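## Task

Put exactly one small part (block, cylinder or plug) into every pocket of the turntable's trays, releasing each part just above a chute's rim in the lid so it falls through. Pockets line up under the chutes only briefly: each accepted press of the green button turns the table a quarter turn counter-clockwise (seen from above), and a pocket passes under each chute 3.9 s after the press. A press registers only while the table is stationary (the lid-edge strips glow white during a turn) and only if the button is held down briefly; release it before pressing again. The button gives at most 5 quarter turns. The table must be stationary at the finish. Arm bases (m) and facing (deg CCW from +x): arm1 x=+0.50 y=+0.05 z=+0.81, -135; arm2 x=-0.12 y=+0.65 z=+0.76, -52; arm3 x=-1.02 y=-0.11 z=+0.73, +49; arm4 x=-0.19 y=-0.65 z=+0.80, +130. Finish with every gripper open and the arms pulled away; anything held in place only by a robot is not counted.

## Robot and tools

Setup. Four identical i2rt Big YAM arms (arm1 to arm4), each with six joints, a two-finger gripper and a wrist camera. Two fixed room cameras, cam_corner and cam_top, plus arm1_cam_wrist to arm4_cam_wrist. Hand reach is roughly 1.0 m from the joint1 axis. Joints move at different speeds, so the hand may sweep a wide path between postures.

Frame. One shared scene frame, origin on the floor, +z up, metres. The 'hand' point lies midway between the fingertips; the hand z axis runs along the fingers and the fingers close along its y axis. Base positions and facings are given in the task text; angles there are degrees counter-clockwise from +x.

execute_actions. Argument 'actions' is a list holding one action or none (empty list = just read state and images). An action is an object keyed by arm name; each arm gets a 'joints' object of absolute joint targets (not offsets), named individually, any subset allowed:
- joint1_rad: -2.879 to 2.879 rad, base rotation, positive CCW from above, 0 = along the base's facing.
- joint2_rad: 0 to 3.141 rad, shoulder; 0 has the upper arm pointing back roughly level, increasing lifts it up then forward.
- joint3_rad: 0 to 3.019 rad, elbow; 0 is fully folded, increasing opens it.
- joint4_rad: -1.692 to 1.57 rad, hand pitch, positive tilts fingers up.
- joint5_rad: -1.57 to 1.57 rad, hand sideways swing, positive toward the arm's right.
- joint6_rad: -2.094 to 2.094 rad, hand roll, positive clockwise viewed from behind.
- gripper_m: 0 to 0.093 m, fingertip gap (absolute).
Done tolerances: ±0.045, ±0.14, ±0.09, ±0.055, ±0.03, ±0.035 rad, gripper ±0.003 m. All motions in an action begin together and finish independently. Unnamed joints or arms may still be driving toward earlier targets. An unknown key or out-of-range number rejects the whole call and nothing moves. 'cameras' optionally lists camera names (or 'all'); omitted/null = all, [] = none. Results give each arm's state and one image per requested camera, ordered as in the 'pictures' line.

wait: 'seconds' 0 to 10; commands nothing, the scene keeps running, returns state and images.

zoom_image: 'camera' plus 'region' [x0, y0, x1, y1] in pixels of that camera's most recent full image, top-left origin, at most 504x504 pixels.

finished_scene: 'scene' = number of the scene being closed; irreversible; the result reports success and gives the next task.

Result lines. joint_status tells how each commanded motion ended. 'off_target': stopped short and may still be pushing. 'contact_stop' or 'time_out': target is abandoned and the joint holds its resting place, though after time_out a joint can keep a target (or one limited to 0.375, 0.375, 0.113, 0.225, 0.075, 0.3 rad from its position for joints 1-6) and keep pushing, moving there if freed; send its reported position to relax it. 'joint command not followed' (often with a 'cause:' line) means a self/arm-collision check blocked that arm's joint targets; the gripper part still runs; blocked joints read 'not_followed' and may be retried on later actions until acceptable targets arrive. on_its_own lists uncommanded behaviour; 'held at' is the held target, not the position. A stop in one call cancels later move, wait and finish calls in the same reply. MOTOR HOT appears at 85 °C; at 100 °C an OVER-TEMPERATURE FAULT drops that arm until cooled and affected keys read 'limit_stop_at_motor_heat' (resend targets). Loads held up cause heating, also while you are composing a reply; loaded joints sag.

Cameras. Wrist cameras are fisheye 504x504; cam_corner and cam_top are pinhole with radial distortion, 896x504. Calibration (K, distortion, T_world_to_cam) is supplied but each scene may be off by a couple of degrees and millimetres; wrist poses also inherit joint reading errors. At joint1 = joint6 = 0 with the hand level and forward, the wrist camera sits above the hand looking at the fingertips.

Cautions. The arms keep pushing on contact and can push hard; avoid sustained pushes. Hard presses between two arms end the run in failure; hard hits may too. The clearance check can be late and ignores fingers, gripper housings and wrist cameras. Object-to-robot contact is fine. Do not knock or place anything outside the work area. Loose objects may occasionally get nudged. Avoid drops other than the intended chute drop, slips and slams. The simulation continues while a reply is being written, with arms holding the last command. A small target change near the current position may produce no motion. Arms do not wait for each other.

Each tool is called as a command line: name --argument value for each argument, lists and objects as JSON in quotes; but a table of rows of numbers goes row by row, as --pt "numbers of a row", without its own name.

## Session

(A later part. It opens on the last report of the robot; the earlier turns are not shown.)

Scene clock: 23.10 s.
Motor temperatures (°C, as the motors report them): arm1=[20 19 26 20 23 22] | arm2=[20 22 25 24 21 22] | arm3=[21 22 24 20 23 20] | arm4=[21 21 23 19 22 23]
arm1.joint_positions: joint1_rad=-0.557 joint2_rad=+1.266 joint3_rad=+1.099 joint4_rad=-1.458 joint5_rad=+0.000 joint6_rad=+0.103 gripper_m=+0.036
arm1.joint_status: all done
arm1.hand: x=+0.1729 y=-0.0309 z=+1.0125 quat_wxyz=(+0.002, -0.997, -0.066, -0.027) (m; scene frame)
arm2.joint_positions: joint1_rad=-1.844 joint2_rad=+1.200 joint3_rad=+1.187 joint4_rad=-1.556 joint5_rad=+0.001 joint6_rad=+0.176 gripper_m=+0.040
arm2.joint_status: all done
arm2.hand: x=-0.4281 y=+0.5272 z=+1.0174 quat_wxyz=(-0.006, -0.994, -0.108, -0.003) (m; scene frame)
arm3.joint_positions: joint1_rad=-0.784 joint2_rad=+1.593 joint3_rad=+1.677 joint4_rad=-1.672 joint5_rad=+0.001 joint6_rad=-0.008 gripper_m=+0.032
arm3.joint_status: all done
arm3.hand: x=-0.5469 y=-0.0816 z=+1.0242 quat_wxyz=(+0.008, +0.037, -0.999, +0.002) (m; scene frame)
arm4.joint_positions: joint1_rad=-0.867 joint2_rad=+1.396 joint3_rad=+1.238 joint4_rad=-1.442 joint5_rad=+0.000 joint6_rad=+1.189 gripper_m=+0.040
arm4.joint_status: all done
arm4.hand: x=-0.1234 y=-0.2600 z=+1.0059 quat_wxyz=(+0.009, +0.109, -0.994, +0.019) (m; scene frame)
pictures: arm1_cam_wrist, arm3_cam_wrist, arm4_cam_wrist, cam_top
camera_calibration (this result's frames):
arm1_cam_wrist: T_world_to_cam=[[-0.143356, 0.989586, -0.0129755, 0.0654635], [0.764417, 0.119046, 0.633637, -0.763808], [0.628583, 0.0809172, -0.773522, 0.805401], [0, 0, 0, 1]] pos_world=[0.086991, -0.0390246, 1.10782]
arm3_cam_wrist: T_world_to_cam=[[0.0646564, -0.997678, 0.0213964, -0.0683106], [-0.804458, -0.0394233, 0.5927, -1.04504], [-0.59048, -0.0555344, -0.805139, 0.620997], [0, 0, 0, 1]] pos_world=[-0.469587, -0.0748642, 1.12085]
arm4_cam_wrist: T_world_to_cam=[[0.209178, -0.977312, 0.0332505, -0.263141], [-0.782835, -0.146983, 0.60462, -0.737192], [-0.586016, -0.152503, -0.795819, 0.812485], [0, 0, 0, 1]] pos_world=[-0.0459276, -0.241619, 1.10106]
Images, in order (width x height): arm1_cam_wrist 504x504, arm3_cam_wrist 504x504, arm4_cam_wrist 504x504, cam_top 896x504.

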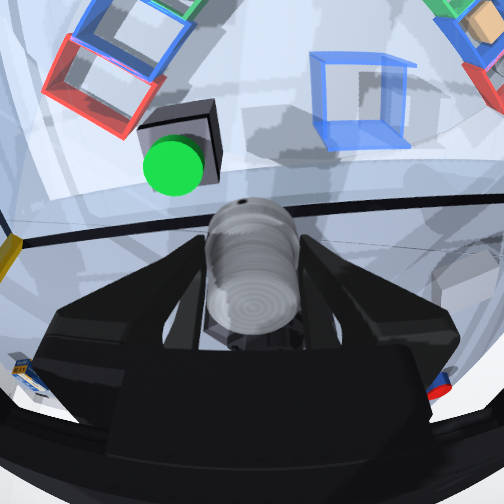

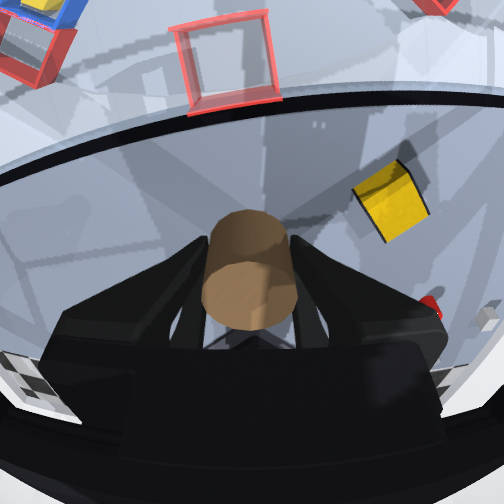

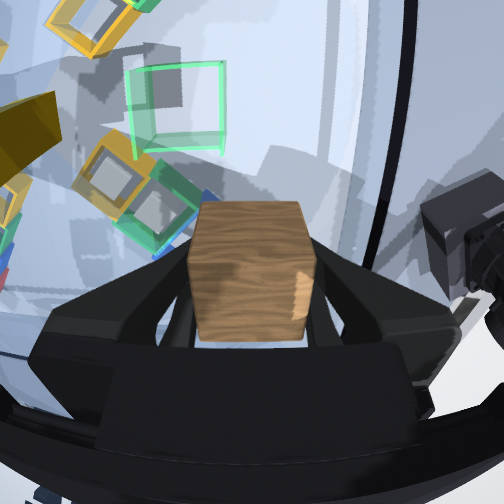

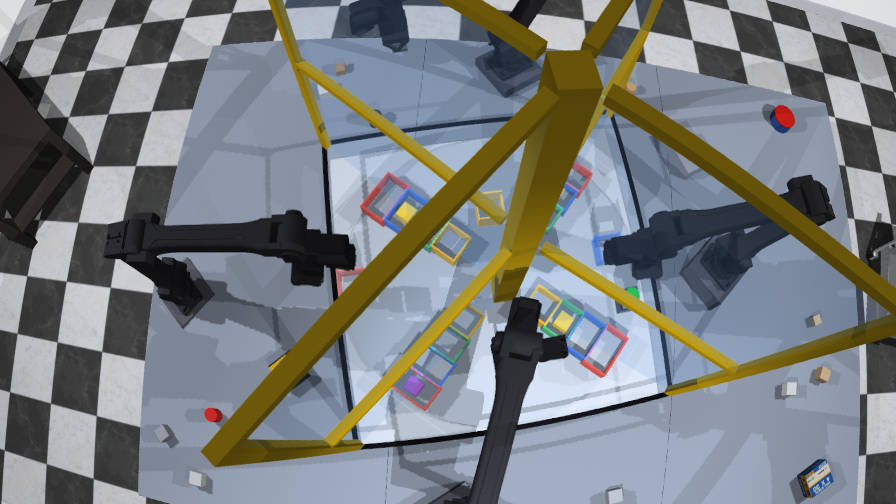

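zoom_image --camera "arm1_cam_wrist" --region '[120, 30, 440, 220]'

zoom_image --camera "arm3_cam_wrist" --region '[150, 0, 310, 130]'

zoom_image --camera "arm4_cam_wrist" --region '[100, 40, 260, 180]'

Region (120, 30, 440, 220) of arm1_cam_wrist's 504x504 image, scaled by 1.575, with more detail than that image has; it fills the top 299 rows of this view, and the rest is white.

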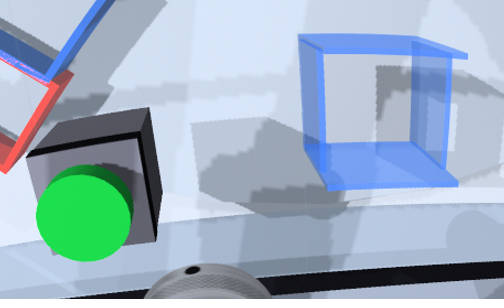

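Region (150, 0, 310, 130) of arm3_cam_wrist's 504x504 image, scaled by 3.150, with more detail than that image has; it fills the top 410 rows of this view, and the rest is white.

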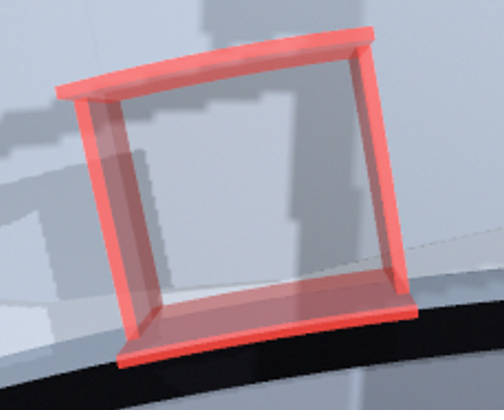

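Region (100, 40, 260, 180) of arm4_cam_wrist's 504x504 image, scaled by 3.150, with more detail than that image has; it fills the top 441 rows of this view, and the rest is white.

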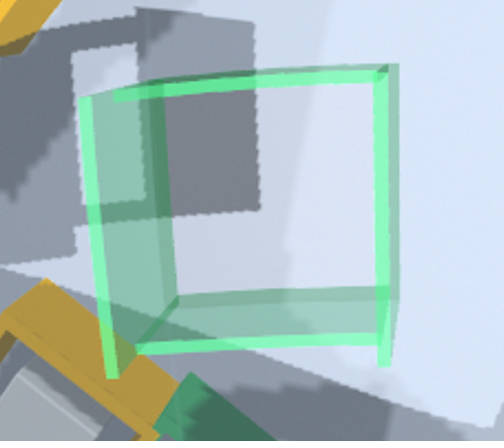

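execute_actions --actions '[{"arm1":{"joints":{"joint1_rad":-0.778,"joint2_rad":1.378,"joint3_rad":1.028,"joint4_rad":-1.215,"joint6_rad":-0.16}},"arm2":{"joints":{"joint1_rad":-0.75,"joint2_rad":1.51,"joint3_rad":1.565,"joint4_rad":-1.58,"joint6_rad":-0.29}},"arm3":{"joints":{"joint1_rad":-0.757,"joint2_rad":1.75,"joint3_rad":1.625,"joint4_rad":-1.44,"joint6_rad":-0.1}},"arm4":{"joints":{"joint1_rad":-0.905,"joint2_rad":1.548,"joint3_rad":1.218,"joint4_rad":-1.237}}}]' --cameras '["arm1_cam_wrist","arm2_cam_wrist","arm3_cam_wrist","arm4_cam_wrist"]'

Scene clock: 26.83 s.
Motor temperatures (°C, as the motors report them): arm1=[20 20 27 20 23 22] | arm2=[20 22 26 23 21 22] | arm3=[21 22 25 20 23 20] | arm4=[21 21 23 19 22 23]
arm1.joint_positions: joint1_rad=-0.784 joint2_rad=+1.399 joint3_rad=+1.014 joint4_rad=-1.232 joint5_rad=+0.000 joint6_rad=-0.147 gripper_m=+0.036
arm1.joint_status: all done
arm1.hand: x=+0.1333 y=+0.0441 z=+0.9351 quat_wxyz=(-0.004, -0.997, -0.077, -0.023) (m; scene frame)
arm2.joint_positions: joint1_rad=-0.745 joint2_rad=+1.527 joint3_rad=+1.506 joint4_rad=-1.577 joint5_rad=-0.003 joint6_rad=-0.274 gripper_m=+0.040
arm2.joint_status: all done
arm2.hand: x=-0.1583 y=+0.2060 z=+1.0238 quat_wxyz=(+0.000, -0.635, -0.772, -0.011) (m; scene frame)
arm3.joint_positions: joint1_rad=-0.759 joint2_rad=+1.756 joint3_rad=+1.621 joint4_rad=-1.449 joint5_rad=+0.001 joint6_rad=-0.090 gripper_m=+0.032
arm3.joint_status: all done
arm3.hand: x=-0.4889 y=-0.0648 z=+0.9235 quat_wxyz=(+0.006, +0.091, -0.996, +0.002) (m; scene frame)
arm4.joint_positions: joint1_rad=-0.902 joint2_rad=+1.561 joint3_rad=+1.207 joint4_rad=-1.247 joint5_rad=+0.000 joint6_rad=+1.190 gripper_m=+0.040
arm4.joint_status: all done
arm4.hand: x=-0.1022 y=-0.2201 z=+0.9277 quat_wxyz=(+0.010, +0.091, -0.996, +0.020) (m; scene frame)
pictures: arm1_cam_wrist, arm2_cam_wrist, arm3_cam_wrist, arm4_cam_wrist
camera_calibration (this result's frames):
arm1_cam_wrist: T_world_to_cam=[[-0.16575, 0.985844, -0.0252562, -0.000811451], [0.76558, 0.144776, 0.626839, -0.688362], [0.621623, 0.0845629, -0.778739, 0.770037], [0, 0, 0, 1]] pos_world=[0.0481892, 0.0353415, 1.03113]
arm2_cam_wrist: T_world_to_cam=[[-0.978196, -0.207164, -0.0146942, -0.0953296], [-0.176978, 0.794453, 0.580967, -0.777886], [-0.108682, 0.5709, -0.813794, 0.825287], [0, 0, 0, 1]] pos_world=[-0.141226, 0.127089, 1.12214]
arm3_cam_wrist: T_world_to_cam=[[0.170578, -0.985132, 0.0204362, 0.000396629], [-0.797829, -0.125915, 0.589589, -0.937533], [-0.57825, -0.116876, -0.807445, 0.579274], [0, 0, 0, 1]] pos_world=[-0.413093, -0.049956, 1.02048]
arm4_cam_wrist: T_world_to_cam=[[0.174758, -0.984011, 0.0343763, -0.232046], [-0.787675, -0.11877, 0.604535, -0.661632], [-0.590786, -0.132725, -0.795836, 0.772573], [0, 0, 0, 1]] pos_world=[-0.0241738, -0.204378, 1.0228]
Images, in order (width x height): arm1_cam_wrist 504x504, arm2_cam_wrist 504x504, arm3_cam_wrist 504x504, arm4_cam_wrist 504x504.

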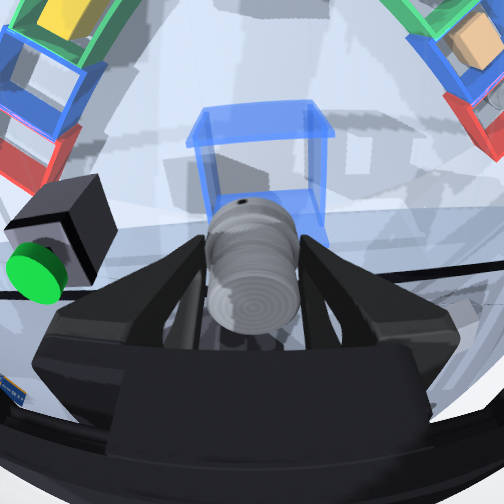

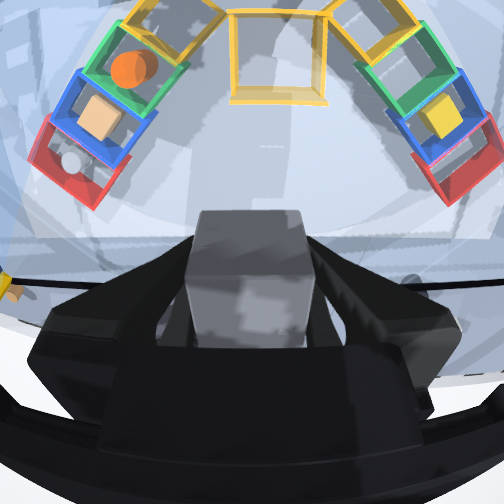

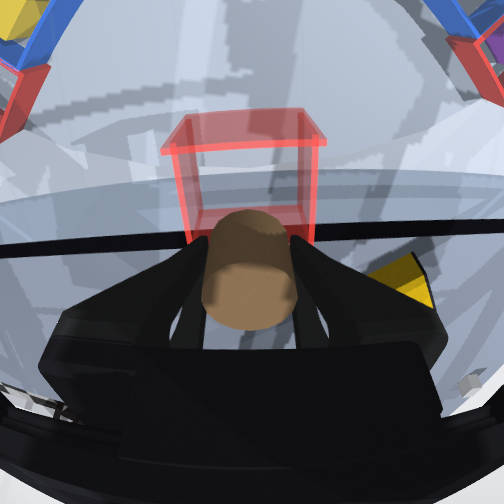

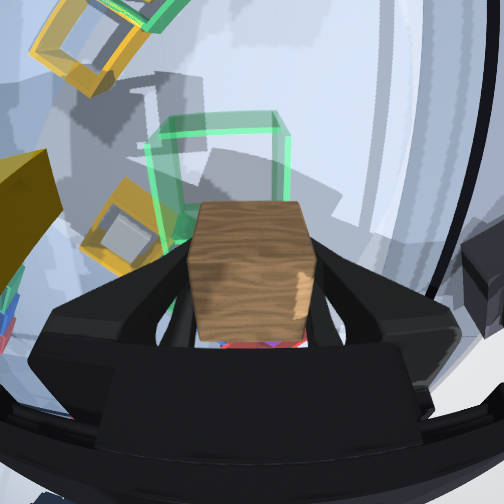

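execute_actions --actions '[{"arm1":{"joints":{"joint1_rad":-0.41,"joint2_rad":1.262,"joint3_rad":0.985,"joint4_rad":-1.278,"joint6_rad":0.1}},"arm2":{"joints":{"joint1_rad":-0.725,"joint2_rad":1.695,"joint3_rad":1.535,"joint4_rad":-1.318}},"arm3":{"joints":{"joint2_rad":1.8,"joint4_rad":-1.406}},"arm4":{"joints":{"joint1_rad":-0.913,"joint2_rad":1.605,"joint4_rad":-1.181}}}]' --cameras '["arm1_cam_wrist","arm2_cam_wrist","arm3_cam_wrist","arm4_cam_wrist"]'

Scene clock: 30.70 s.
Motor temperatures (°C, as the motors report them): arm1=[20 20 27 20 23 22] | arm2=[20 22 27 23 21 22] | arm3=[21 23 25 20 23 20] | arm4=[21 21 24 19 22 23]
arm1.joint_positions: joint1_rad=-0.409 joint2_rad=+1.265 joint3_rad=+0.978 joint4_rad=-1.263 joint5_rad=+0.000 joint6_rad=+0.086 gripper_m=+0.036
arm1.joint_status: all done
arm1.hand: x=+0.1805 y=-0.0816 z=+0.9679 quat_wxyz=(-0.005, -0.989, -0.148, +0.011) (m; scene frame)
arm2.joint_positions: joint1_rad=-0.730 joint2_rad=+1.716 joint3_rad=+1.506 joint4_rad=-1.329 joint5_rad=-0.002 joint6_rad=-0.275 gripper_m=+0.040
arm2.joint_status: all done
arm2.hand: x=-0.1560 y=+0.1278 z=+0.9369 quat_wxyz=(-0.017, -0.629, -0.777, +0.014) (m; scene frame)
arm3.joint_positions: joint1_rad=-0.759 joint2_rad=+1.777 joint3_rad=+1.621 joint4_rad=-1.416 joint5_rad=+0.001 joint6_rad=-0.090 gripper_m=+0.032
arm3.joint_status: all done
arm3.hand: x=-0.4795 y=-0.0639 z=+0.9127 quat_wxyz=(+0.000, +0.091, -0.996, +0.002) (m; scene frame)
arm4.joint_positions: joint1_rad=-0.903 joint2_rad=+1.591 joint3_rad=+1.207 joint4_rad=-1.192 joint5_rad=+0.000 joint6_rad=+1.190 gripper_m=+0.040
arm4.joint_status: all done
arm4.hand: x=-0.0992 y=-0.2073 z=+0.9145 quat_wxyz=(+0.006, +0.091, -0.996, +0.008) (m; scene frame)
pictures: arm1_cam_wrist, arm2_cam_wrist, arm3_cam_wrist, arm4_cam_wrist
camera_calibration (this result's frames):
arm1_cam_wrist: T_world_to_cam=[[-0.304968, 0.952166, -0.0193601, 0.148471], [0.777231, 0.260583, 0.57272, -0.667145], [0.550369, 0.159614, -0.819523, 0.835339], [0, 0, 0, 1]] pos_world=[0.10406, -0.100854, 1.06954]
arm2_cam_wrist: T_world_to_cam=[[-0.975172, -0.22143, 0.00288901, -0.124769], [-0.185803, 0.825226, 0.533365, -0.625595], [-0.120487, 0.519586, -0.84588, 0.834227], [0, 0, 0, 1]] pos_world=[-0.137395, 0.0551766, 1.03969]
arm3_cam_wrist: T_world_to_cam=[[0.17036, -0.985149, 0.0214045, -0.00114685], [-0.804931, -0.126599, 0.579706, -0.917995], [-0.568387, -0.115988, -0.814545, 0.587244], [0, 0, 0, 1]] pos_world=[-0.404945, -0.0492345, 1.01053]
arm4_cam_wrist: T_world_to_cam=[[0.173346, -0.984796, 0.0113096, -0.198692], [-0.790787, -0.132333, 0.597615, -0.646592], [-0.587033, -0.112538, -0.801703, 0.775521], [0, 0, 0, 1]] pos_world=[-0.0216176, -0.193961, 1.0104]
Images, in order (width x height): arm1_cam_wrist 504x504, arm2_cam_wrist 504x504, arm3_cam_wrist 504x504, arm4_cam_wrist 504x504.

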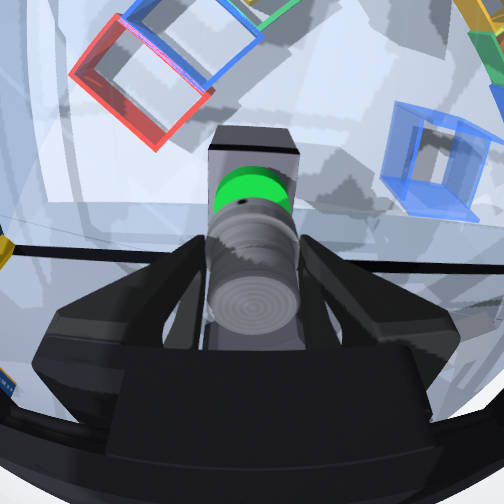

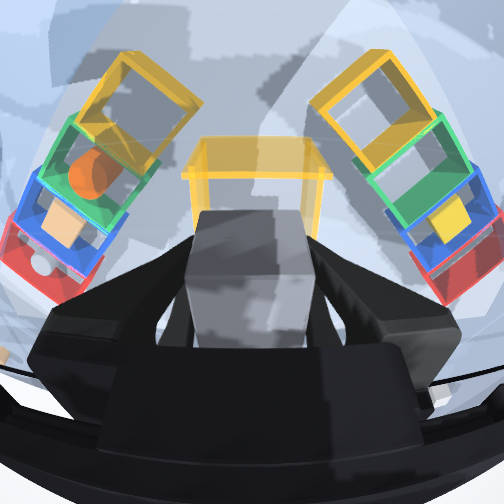

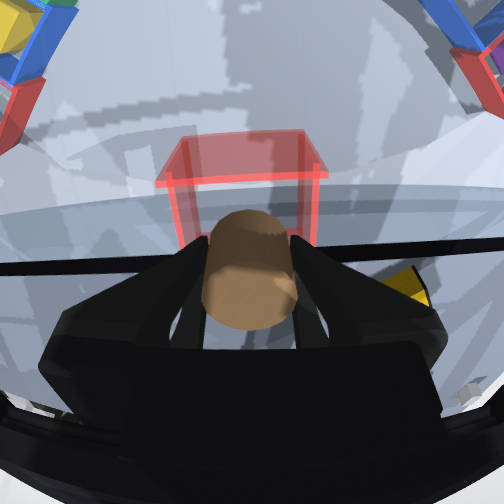

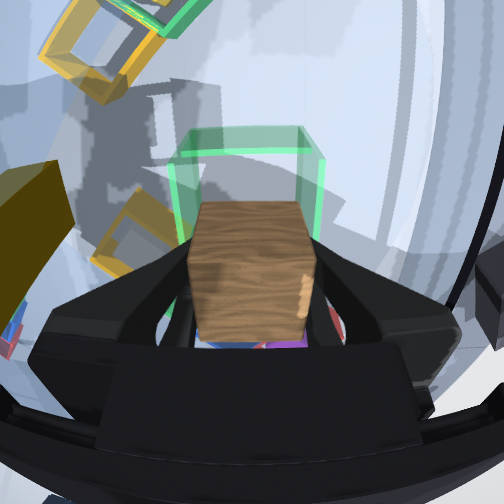

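execute_actions --actions '[{"arm1":{"joints":{"joint2_rad":1.335}},"arm2":{"joints":{"joint2_rad":1.77}},"arm3":{"joints":{"joint2_rad":1.814}},"arm4":{"joints":{"joint1_rad":-0.921,"joint2_rad":1.633}}}]' --cameras '["arm1_cam_wrist","arm2_cam_wrist","arm4_cam_wrist","cam_corner","cam_top"]'

Scene clock: 32.10 s.
Motor temperatures (°C, as the motors report them): arm1=[20 20 27 20 23 22] | arm2=[20 22 28 23 21 22] | arm3=[21 23 25 20 23 20] | arm4=[21 21 24 19 22 23]
arm1.joint_positions: joint1_rad=-0.409 joint2_rad=+1.344 joint3_rad=+0.978 joint4_rad=-1.263 joint5_rad=+0.000 joint6_rad=+0.087 gripper_m=+0.036
arm1.joint_status: all done
arm1.hand: x=+0.1794 y=-0.0822 z=+0.9423 quat_wxyz=(+0.004, -0.989, -0.148, -0.028) (m; scene frame)
arm2.joint_positions: joint1_rad=-0.730 joint2_rad=+1.768 joint3_rad=+1.506 joint4_rad=-1.329 joint5_rad=-0.002 joint6_rad=-0.275 gripper_m=+0.040
arm2.joint_status: all done
arm2.hand: x=-0.1559 y=+0.1262 z=+0.9108 quat_wxyz=(-0.002, -0.629, -0.777, -0.007) (m; scene frame)
arm3.joint_positions: joint1_rad=-0.759 joint2_rad=+1.788 joint3_rad=+1.621 joint4_rad=-1.416 joint5_rad=+0.001 joint6_rad=-0.090 gripper_m=+0.032
arm3.joint_status: all done
arm3.hand: x=-0.4790 y=-0.0639 z=+0.9069 quat_wxyz=(+0.005, +0.091, -0.996, +0.002) (m; scene frame)
arm4.joint_positions: joint1_rad=-0.913 joint2_rad=+1.618 joint3_rad=+1.207 joint4_rad=-1.192 joint5_rad=+0.000 joint6_rad=+1.190 gripper_m=+0.040
arm4.joint_status: all done
arm4.hand: x=-0.0949 y=-0.2088 z=+0.9029 quat_wxyz=(+0.010, +0.086, -0.996, +0.021) (m; scene frame)
pictures: arm1_cam_wrist, arm2_cam_wrist, arm4_cam_wrist, cam_corner, cam_top
camera_calibration (this result's frames):
arm1_cam_wrist: T_world_to_cam=[[-0.30371, 0.952669, -0.0134855, 0.14245], [0.732755, 0.242601, 0.635779, -0.704386], [0.608958, 0.183211, -0.771754, 0.761433], [0, 0, 0, 1]] pos_world=[0.0957249, -0.104326, 1.03739]
arm2_cam_wrist: T_world_to_cam=[[-0.975037, -0.221724, -0.0118699, -0.111398], [-0.188106, 0.796437, 0.57472, -0.644655], [-0.117975, 0.562607, -0.818264, 0.782809], [0, 0, 0, 1]] pos_world=[-0.137529, 0.0483143, 1.00972]
arm4_cam_wrist: T_world_to_cam=[[0.163515, -0.98586, 0.0366362, -0.224848], [-0.788773, -0.108341, 0.605062, -0.637945], [-0.592537, -0.127834, -0.795335, 0.759107], [0, 0, 0, 1]] pos_world=[-0.0166283, -0.193745, 0.997979]
Images, in order (width x height): arm1_cam_wrist 504x504, arm2_cam_wrist 504x504, arm4_cam_wrist 504x504, cam_corner 896x504, cam_top 896x504.

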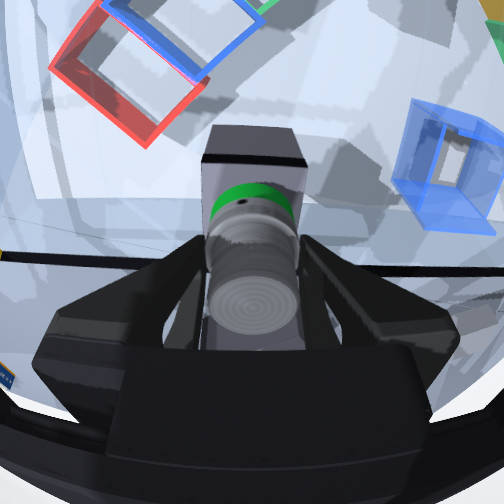

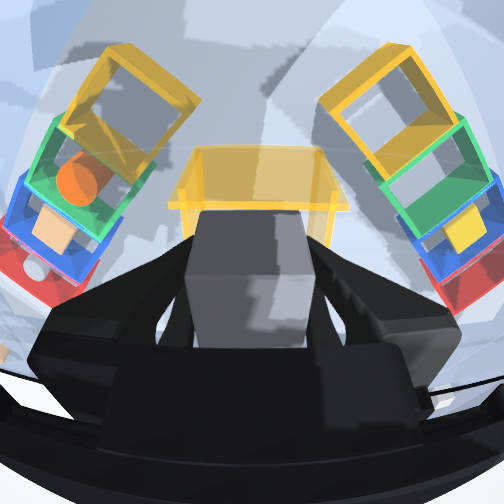

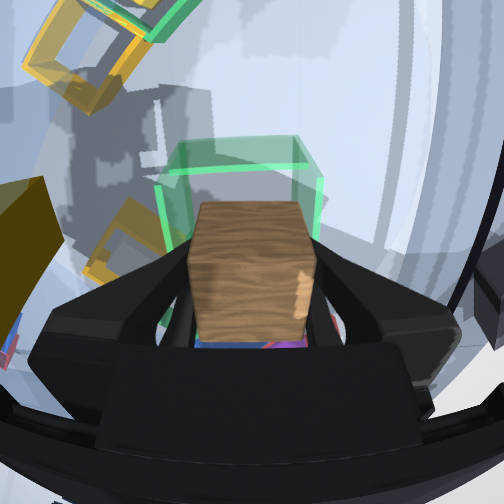

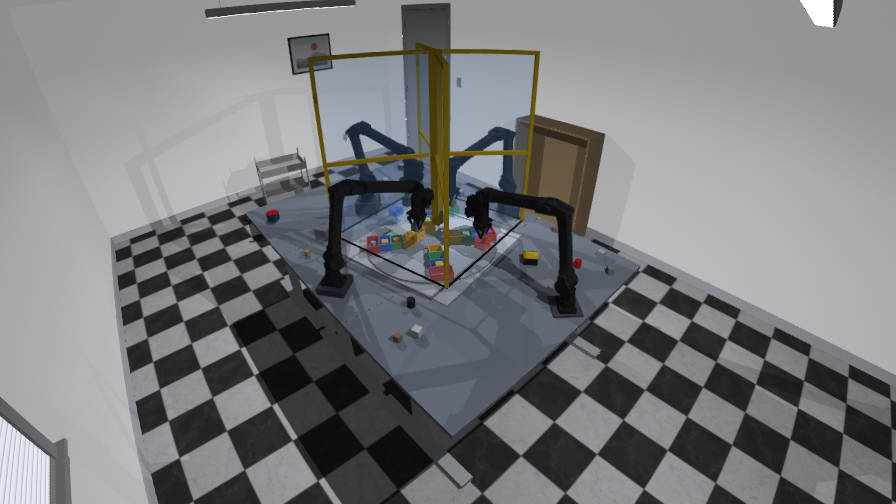

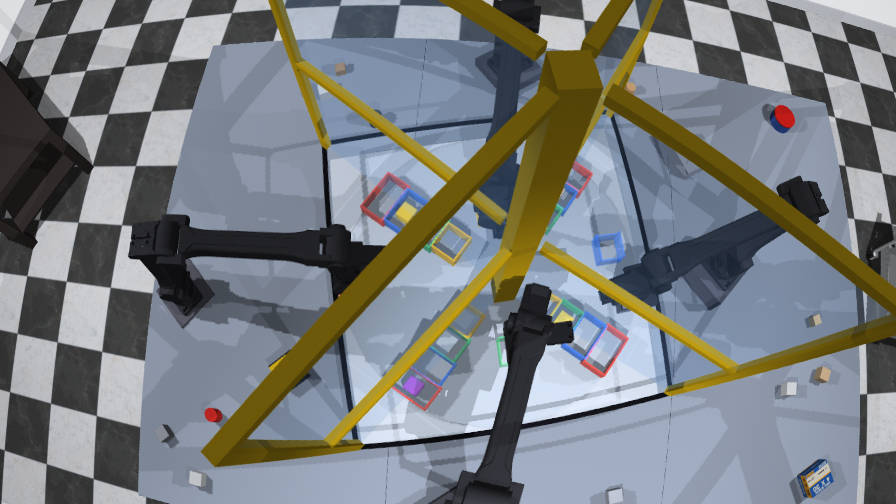

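zoom_image --camera "arm1_cam_wrist" --region '[180, 110, 330, 260]'

zoom_image --camera "cam_corner" --region '[340, 150, 520, 290]'

Region (180, 110, 330, 260) of arm1_cam_wrist's 504x504 image, scaled by 3.360, with more detail than that image has.

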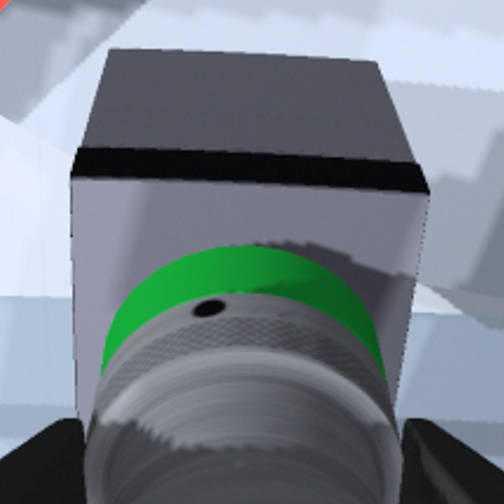

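Region (340, 150, 520, 290) of cam_corner's 896x504 image, scaled by 2.800, with more detail than that image has.

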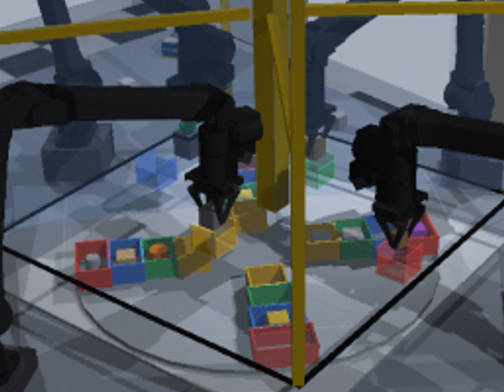

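execute_actions --actions '[]' --cameras '[]'

execute_actions --actions '[{"arm1":{"joints":{"joint2_rad":1.4}}}]' --cameras '["arm1_cam_wrist","arm2_cam_wrist"]'

wait --seconds 0.2

execute_actions --actions '[{"arm1":{"joints":{"joint1_rad":-0.797,"joint2_rad":1.355,"joint4_rad":-1.142,"joint6_rad":-0.2}},"arm2":{"joints":{"joint1_rad":-0.745}},"arm4":{"joints":{"joint4_rad":-1.163}}}]' --cameras '["arm1_cam_wrist","arm2_cam_wrist","arm3_cam_wrist"]'

Scene clock: 32.93 s.
Motor temperatures (°C, as the motors report them): arm1=[20 20 27 20 23 22] | arm2=[20 22 28 23 21 22] | arm3=[21 23 25 20 23 20] | arm4=[21 21 24 19 22 23]
arm1.joint_positions: joint1_rad=-0.409 joint2_rad=+1.344 joint3_rad=+0.978 joint4_rad=-1.263 joint5_rad=+0.000 joint6_rad=+0.087 gripper_m=+0.036
arm1.joint_status: all done
arm1.hand: x=+0.1794 y=-0.0822 z=+0.9423 quat_wxyz=(+0.004, -0.989, -0.148, -0.028) (m; scene frame)
arm2.joint_positions: joint1_rad=-0.730 joint2_rad=+1.768 joint3_rad=+1.506 joint4_rad=-1.329 joint5_rad=-0.002 joint6_rad=-0.275 gripper_m=+0.040
arm2.joint_status: all done
arm2.hand: x=-0.1559 y=+0.1262 z=+0.9108 quat_wxyz=(-0.002, -0.629, -0.777, -0.007) (m; scene frame)
arm3.joint_positions: joint1_rad=-0.759 joint2_rad=+1.788 joint3_rad=+1.621 joint4_rad=-1.416 joint5_rad=+0.001 joint6_rad=-0.090 gripper_m=+0.032
arm3.joint_status: all done
arm3.hand: x=-0.4790 y=-0.0639 z=+0.9069 quat_wxyz=(+0.005, +0.091, -0.996, +0.002) (m; scene frame)
arm4.joint_positions: joint1_rad=-0.913 joint2_rad=+1.618 joint3_rad=+1.207 joint4_rad=-1.192 joint5_rad=+0.000 joint6_rad=+1.190 gripper_m=+0.040
arm4.joint_status: all done
arm4.hand: x=-0.0949 y=-0.2088 z=+0.9029 quat_wxyz=(+0.010, +0.086, -0.996, +0.021) (m; scene frame)
pictures: none
No camera images: the call's "cameras" was empty. Leave "cameras" out to get every camera's image.

Scene clock: 33.67 s.
Motor temperatures (°C, as the motors report them): arm1=[20 20 27 20 23 22] | arm2=[20 22 28 23 21 22] | arm3=[21 23 25 20 23 20] | arm4=[21 21 24 19 22 23]
arm1.joint_positions: joint1_rad=-0.409 joint2_rad=+1.386 joint3_rad=+0.979 joint4_rad=-1.267 joint5_rad=-0.001 joint6_rad=+0.087 gripper_m=+0.036
arm1.joint_status: all done
arm1.hand: x=+0.1805 y=-0.0819 z=+0.9291 quat_wxyz=(+0.009, -0.988, -0.148, -0.050) (m; scene frame)
arm2.joint_positions: joint1_rad=-0.730 joint2_rad=+1.768 joint3_rad=+1.506 joint4_rad=-1.329 joint5_rad=-0.002 joint6_rad=-0.275 gripper_m=+0.040
arm2.joint_status: not commanded
arm2.hand: x=-0.1559 y=+0.1262 z=+0.9108 quat_wxyz=(-0.002, -0.629, -0.777, -0.007) (m; scene frame)
arm3.joint_positions: joint1_rad=-0.759 joint2_rad=+1.788 joint3_rad=+1.621 joint4_rad=-1.416 joint5_rad=+0.001 joint6_rad=-0.090 gripper_m=+0.032
arm3.joint_status: not commanded
arm3.hand: x=-0.4790 y=-0.0639 z=+0.9069 quat_wxyz=(+0.005, +0.091, -0.996, +0.002) (m; scene frame)
arm4.joint_positions: joint1_rad=-0.913 joint2_rad=+1.618 joint3_rad=+1.207 joint4_rad=-1.192 joint5_rad=+0.000 joint6_rad=+1.190 gripper_m=+0.040
arm4.joint_status: not commanded
arm4.hand: x=-0.0949 y=-0.2088 z=+0.9029 quat_wxyz=(+0.010, +0.086, -0.996, +0.021) (m; scene frame)
pictures: arm1_cam_wrist, arm2_cam_wrist
camera_calibration (this result's frames):
arm1_cam_wrist: T_world_to_cam=[[-0.303317, 0.952828, -0.0108476, 0.139871], [0.705044, 0.232068, 0.670118, -0.724561], [0.641024, 0.19561, -0.742176, 0.718302], [0, 0, 0, 1]] pos_world=[0.0928236, -0.105632, 1.02017]
arm2_cam_wrist: T_world_to_cam=[[-0.975037, -0.221724, -0.0118699, -0.111398], [-0.188106, 0.796437, 0.57472, -0.644655], [-0.117975, 0.562607, -0.818264, 0.782809], [0, 0, 0, 1]] pos_world=[-0.137529, 0.0483143, 1.00972]
Images, in order (width x height): arm1_cam_wrist 504x504, arm2_cam_wrist 504x504.

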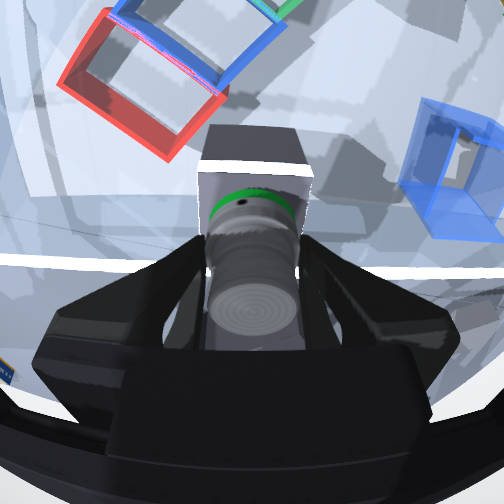

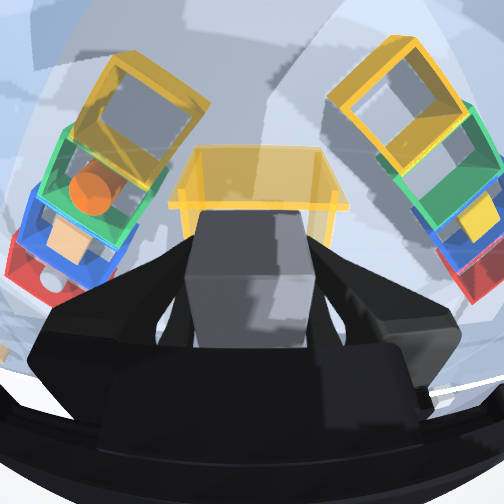

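Scene clock: 33.87 s.
Motor temperatures (°C, as the motors report them): arm1=[20 20 27 20 23 22] | arm2=[20 22 28 23 21 22] | arm3=[21 23 25 20 23 20] | arm4=[21 21 24 19 22 23]
arm1.joint_positions: joint1_rad=-0.409 joint2_rad=+1.386 joint3_rad=+0.979 joint4_rad=-1.267 joint5_rad=-0.001 joint6_rad=+0.087 gripper_m=+0.036
arm1.joint_status: all done
arm1.hand: x=+0.1805 y=-0.0819 z=+0.9291 quat_wxyz=(+0.009, -0.988, -0.148, -0.050) (m; scene frame)
arm2.joint_positions: joint1_rad=-0.730 joint2_rad=+1.768 joint3_rad=+1.506 joint4_rad=-1.329 joint5_rad=-0.002 joint6_rad=-0.275 gripper_m=+0.040
arm2.joint_status: not commanded
arm2.hand: x=-0.1559 y=+0.1262 z=+0.9108 quat_wxyz=(-0.002, -0.629, -0.777, -0.007) (m; scene frame)
arm3.joint_positions: joint1_rad=-0.759 joint2_rad=+1.788 joint3_rad=+1.621 joint4_rad=-1.416 joint5_rad=+0.001 joint6_rad=-0.090 gripper_m=+0.032
arm3.joint_status: not commanded
arm3.hand: x=-0.4790 y=-0.0639 z=+0.9069 quat_wxyz=(+0.005, +0.091, -0.996, +0.002) (m; scene frame)
arm4.joint_positions: joint1_rad=-0.913 joint2_rad=+1.618 joint3_rad=+1.207 joint4_rad=-1.192 joint5_rad=+0.000 joint6_rad=+1.190 gripper_m=+0.040
arm4.joint_status: not commanded
arm4.hand: x=-0.0949 y=-0.2088 z=+0.9029 quat_wxyz=(+0.010, +0.086, -0.996, +0.021) (m; scene frame)
wait: 0.20 s; no rest
pictures: arm1_cam_wrist, arm2_cam_wrist, arm3_cam_wrist, arm4_cam_wrist, cam_corner, cam_top
camera_calibration (this result's frames):
arm1_cam_wrist: T_world_to_cam=[[-0.303317, 0.952828, -0.0108476, 0.139871], [0.705044, 0.232068, 0.670118, -0.724561], [0.641024, 0.19561, -0.742176, 0.718302], [0, 0, 0, 1]] pos_world=[0.0928236, -0.105632, 1.02017]
arm2_cam_wrist: T_world_to_cam=[[-0.975037, -0.221724, -0.0118699, -0.111398], [-0.188106, 0.796437, 0.57472, -0.644655], [-0.117975, 0.562607, -0.818264, 0.782809], [0, 0, 0, 1]] pos_world=[-0.137529, 0.0483143, 1.00972]
arm3_cam_wrist: T_world_to_cam=[[0.170558, -0.985134, 0.0205271, -0.00019183], [-0.798499, -0.12598, 0.588666, -0.919215], [-0.577329, -0.116793, -0.808116, 0.572696], [0, 0, 0, 1]] pos_world=[-0.403326, -0.0491049, 1.00392]
arm4_cam_wrist: T_world_to_cam=[[0.163515, -0.98586, 0.0366362, -0.224848], [-0.788773, -0.108341, 0.605062, -0.637945], [-0.592537, -0.127834, -0.795335, 0.759107], [0, 0, 0, 1]] pos_world=[-0.0166283, -0.193745, 0.997979]
Images, in order (width x height): arm1_cam_wrist 504x504, arm2_cam_wrist 504x504, arm3_cam_wrist 504x504, arm4_cam_wrist 504x504, cam_corner 896x504, cam_top 896x504.

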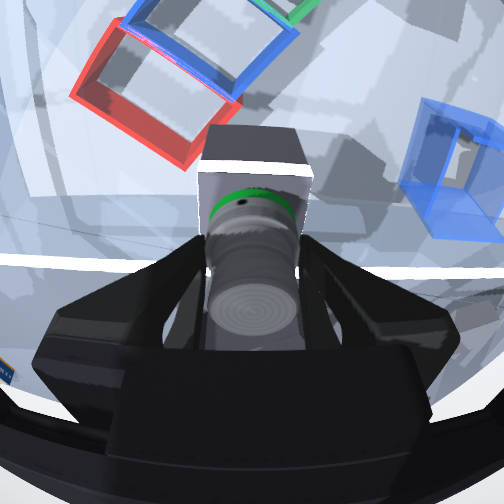

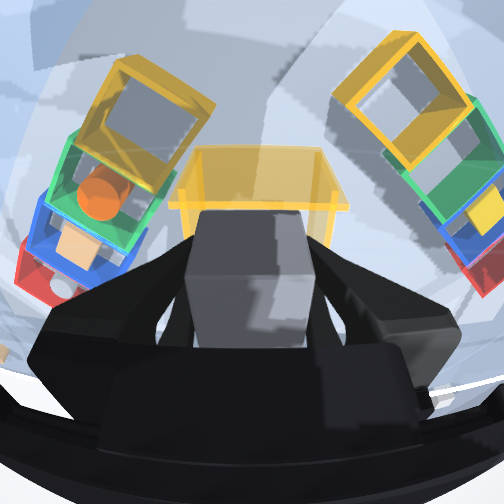

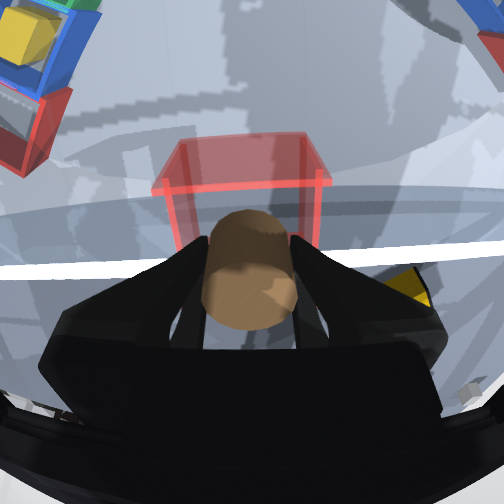

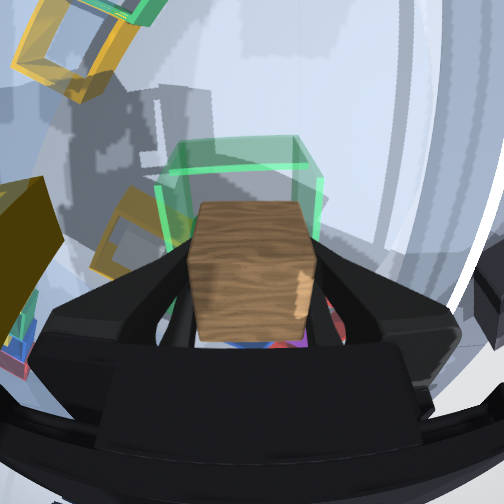

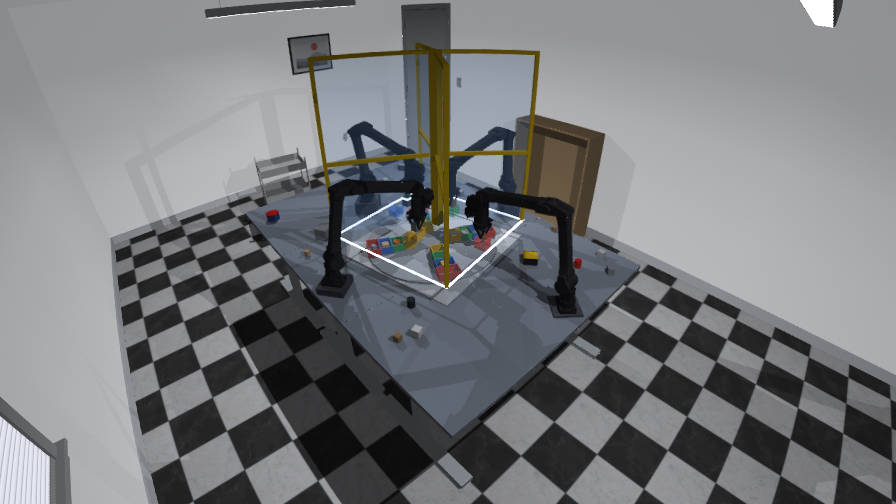

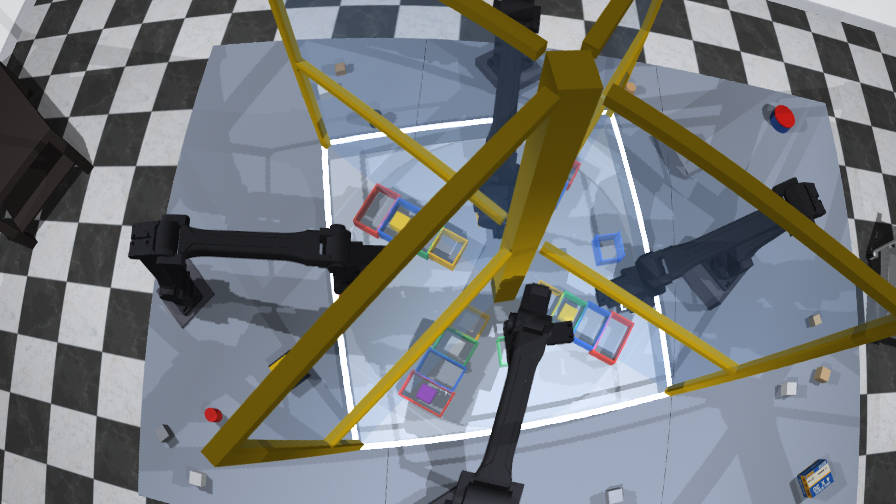

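Scene clock: 35.20 s.
Motor temperatures (°C, as the motors report them): arm1=[20 20 27 20 23 22] | arm2=[20 22 28 23 21 22] | arm3=[21 23 25 20 23 20] | arm4=[21 21 24 19 22 23]
arm1.joint_positions: joint1_rad=-0.800 joint2_rad=+1.366 joint3_rad=+0.979 joint4_rad=-1.158 joint5_rad=-0.001 joint6_rad=-0.186 gripper_m=+0.036
arm1.joint_status: all done
arm1.hand: x=+0.1287 y=+0.0500 z=+0.9341 quat_wxyz=(-0.001, -0.996, -0.089, +0.013) (m; scene frame)
arm2.joint_positions: joint1_rad=-0.739 joint2_rad=+1.768 joint3_rad=+1.506 joint4_rad=-1.329 joint5_rad=-0.002 joint6_rad=-0.275 gripper_m=+0.040
arm2.joint_status: all done
arm2.hand: x=-0.1605 y=+0.1265 z=+0.9108 quat_wxyz=(-0.002, -0.633, -0.774, -0.008) (m; scene frame)
arm3.joint_positions: joint1_rad=-0.759 joint2_rad=+1.788 joint3_rad=+1.621 joint4_rad=-1.416 joint5_rad=+0.001 joint6_rad=-0.090 gripper_m=+0.032
arm3.joint_status: not commanded
arm3.hand: x=-0.4790 y=-0.0639 z=+0.9069 quat_wxyz=(+0.005, +0.091, -0.996, +0.002) (m; scene frame)
arm4.joint_positions: joint1_rad=-0.913 joint2_rad=+1.618 joint3_rad=+1.207 joint4_rad=-1.174 joint5_rad=+0.000 joint6_rad=+1.190 gripper_m=+0.040
arm4.joint_status: all done
arm4.hand: x=-0.0939 y=-0.2045 z=+0.9028 quat_wxyz=(+0.007, +0.086, -0.996, +0.012) (m; scene frame)
pictures: arm1_cam_wrist, arm2_cam_wrist, arm3_cam_wrist
camera_calibration (this result's frames):
arm1_cam_wrist: T_world_to_cam=[[-0.19011, 0.981673, -0.0132569, -0.0152199], [0.804994, 0.163596, 0.570281, -0.638236], [0.561998, 0.0977445, -0.821343, 0.818398], [0, 0, 0, 1]] pos_world=[0.0509451, 0.03936, 1.03596]
arm2_cam_wrist: T_world_to_cam=[[-0.976944, -0.21316, -0.0119816, -0.117109], [-0.181167, 0.798008, 0.574771, -0.644881], [-0.112957, 0.563689, -0.818227, 0.78268], [0, 0, 0, 1]] pos_world=[-0.142831, 0.0484691, 1.00967]
arm3_cam_wrist: T_world_to_cam=[[0.170558, -0.985134, 0.0205271, -0.00019183], [-0.798499, -0.12598, 0.588666, -0.919215], [-0.577329, -0.116793, -0.808116, 0.572696], [0, 0, 0, 1]] pos_world=[-0.403326, -0.0491049, 1.00392]
Images, in order (width x height): arm1_cam_wrist 504x504, arm2_cam_wrist 504x504, arm3_cam_wrist 504x504.

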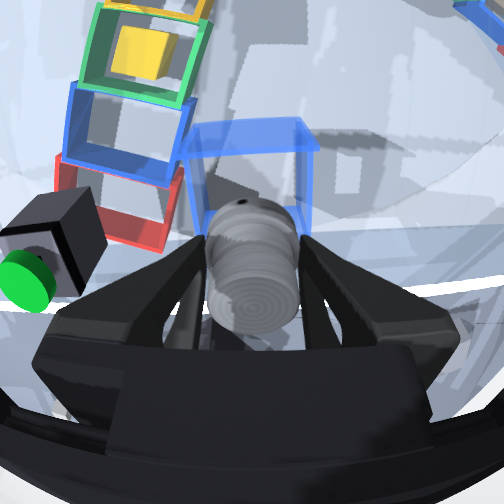

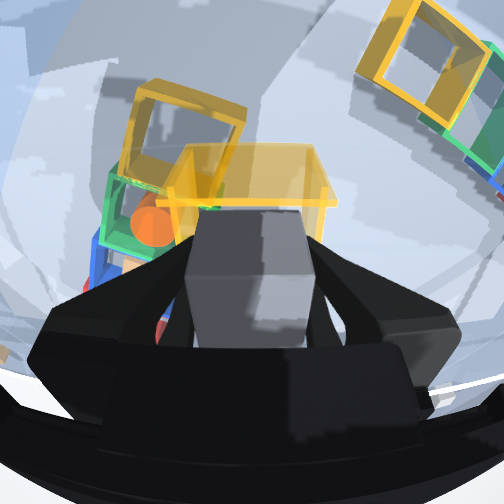

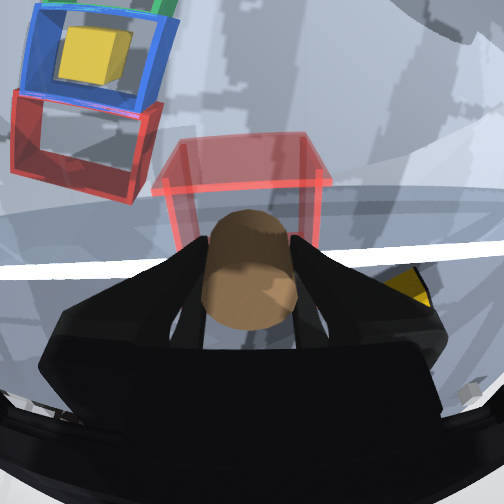

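execute_actions --actions '[{"arm1":{"joints":{"joint2_rad":1.405,"joint4_rad":-1.12}}}]' --cameras '["arm1_cam_wrist","arm3_cam_wrist"]'

Scene clock: 35.97 s.
Motor temperatures (°C, as the motors report them): arm1=[20 20 27 20 23 22] | arm2=[20 22 28 23 21 22] | arm3=[21 23 25 20 23 20] | arm4=[21 21 24 19 22 23]
arm1.joint_positions: joint1_rad=-0.800 joint2_rad=+1.409 joint3_rad=+0.979 joint4_rad=-1.138 joint5_rad=-0.001 joint6_rad=-0.187 gripper_m=+0.036
arm1.joint_status: all done
arm1.hand: x=+0.1244 y=+0.0499 z=+0.9193 quat_wxyz=(-0.002, -0.996, -0.089, +0.001) (m; scene frame)
arm2.joint_positions: joint1_rad=-0.739 joint2_rad=+1.768 joint3_rad=+1.506 joint4_rad=-1.329 joint5_rad=-0.002 joint6_rad=-0.275 gripper_m=+0.040
arm2.joint_status: not commanded
arm2.hand: x=-0.1605 y=+0.1265 z=+0.9108 quat_wxyz=(-0.002, -0.633, -0.774, -0.008) (m; scene frame)
arm3.joint_positions: joint1_rad=-0.759 joint2_rad=+1.788 joint3_rad=+1.621 joint4_rad=-1.416 joint5_rad=+0.001 joint6_rad=-0.090 gripper_m=+0.032
arm3.joint_status: not commanded
arm3.hand: x=-0.4790 y=-0.0639 z=+0.9069 quat_wxyz=(+0.005, +0.091, -0.996, +0.002) (m; scene frame)
arm4.joint_positions: joint1_rad=-0.913 joint2_rad=+1.618 joint3_rad=+1.207 joint4_rad=-1.174 joint5_rad=+0.000 joint6_rad=+1.190 gripper_m=+0.040
arm4.joint_status: not commanded
arm4.hand: x=-0.0939 y=-0.2045 z=+0.9028 quat_wxyz=(+0.007, +0.086, -0.996, +0.012) (m; scene frame)
pictures: arm1_cam_wrist, arm3_cam_wrist
camera_calibration (this result's frames):
arm1_cam_wrist: T_world_to_cam=[[-0.190233, 0.981579, -0.0177109, -0.0120953], [0.79188, 0.164082, 0.588221, -0.641179], [0.580291, 0.0978743, -0.808506, 0.794576], [0, 0, 0, 1]] pos_world=[0.0443501, 0.03931, 1.01936]
arm3_cam_wrist: T_world_to_cam=[[0.170558, -0.985134, 0.0205271, -0.00019183], [-0.798499, -0.12598, 0.588666, -0.919215], [-0.577329, -0.116793, -0.808116, 0.572696], [0, 0, 0, 1]] pos_world=[-0.403326, -0.0491049, 1.00392]
Images, in order (width x height): arm1_cam_wrist 504x504, arm3_cam_wrist 504x504.

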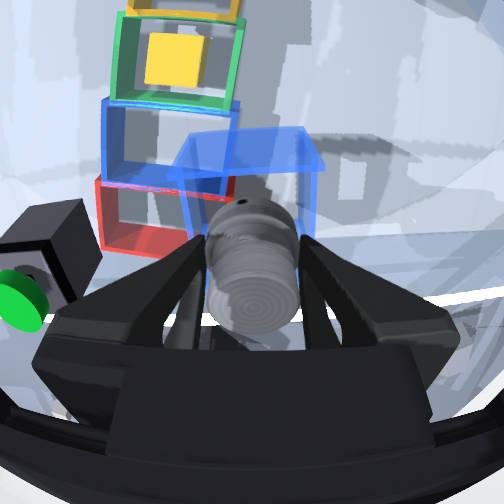

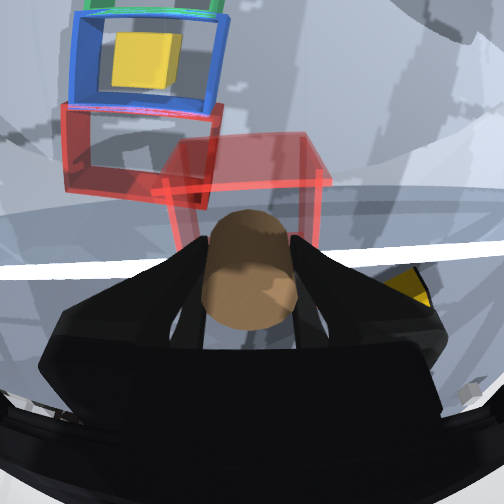

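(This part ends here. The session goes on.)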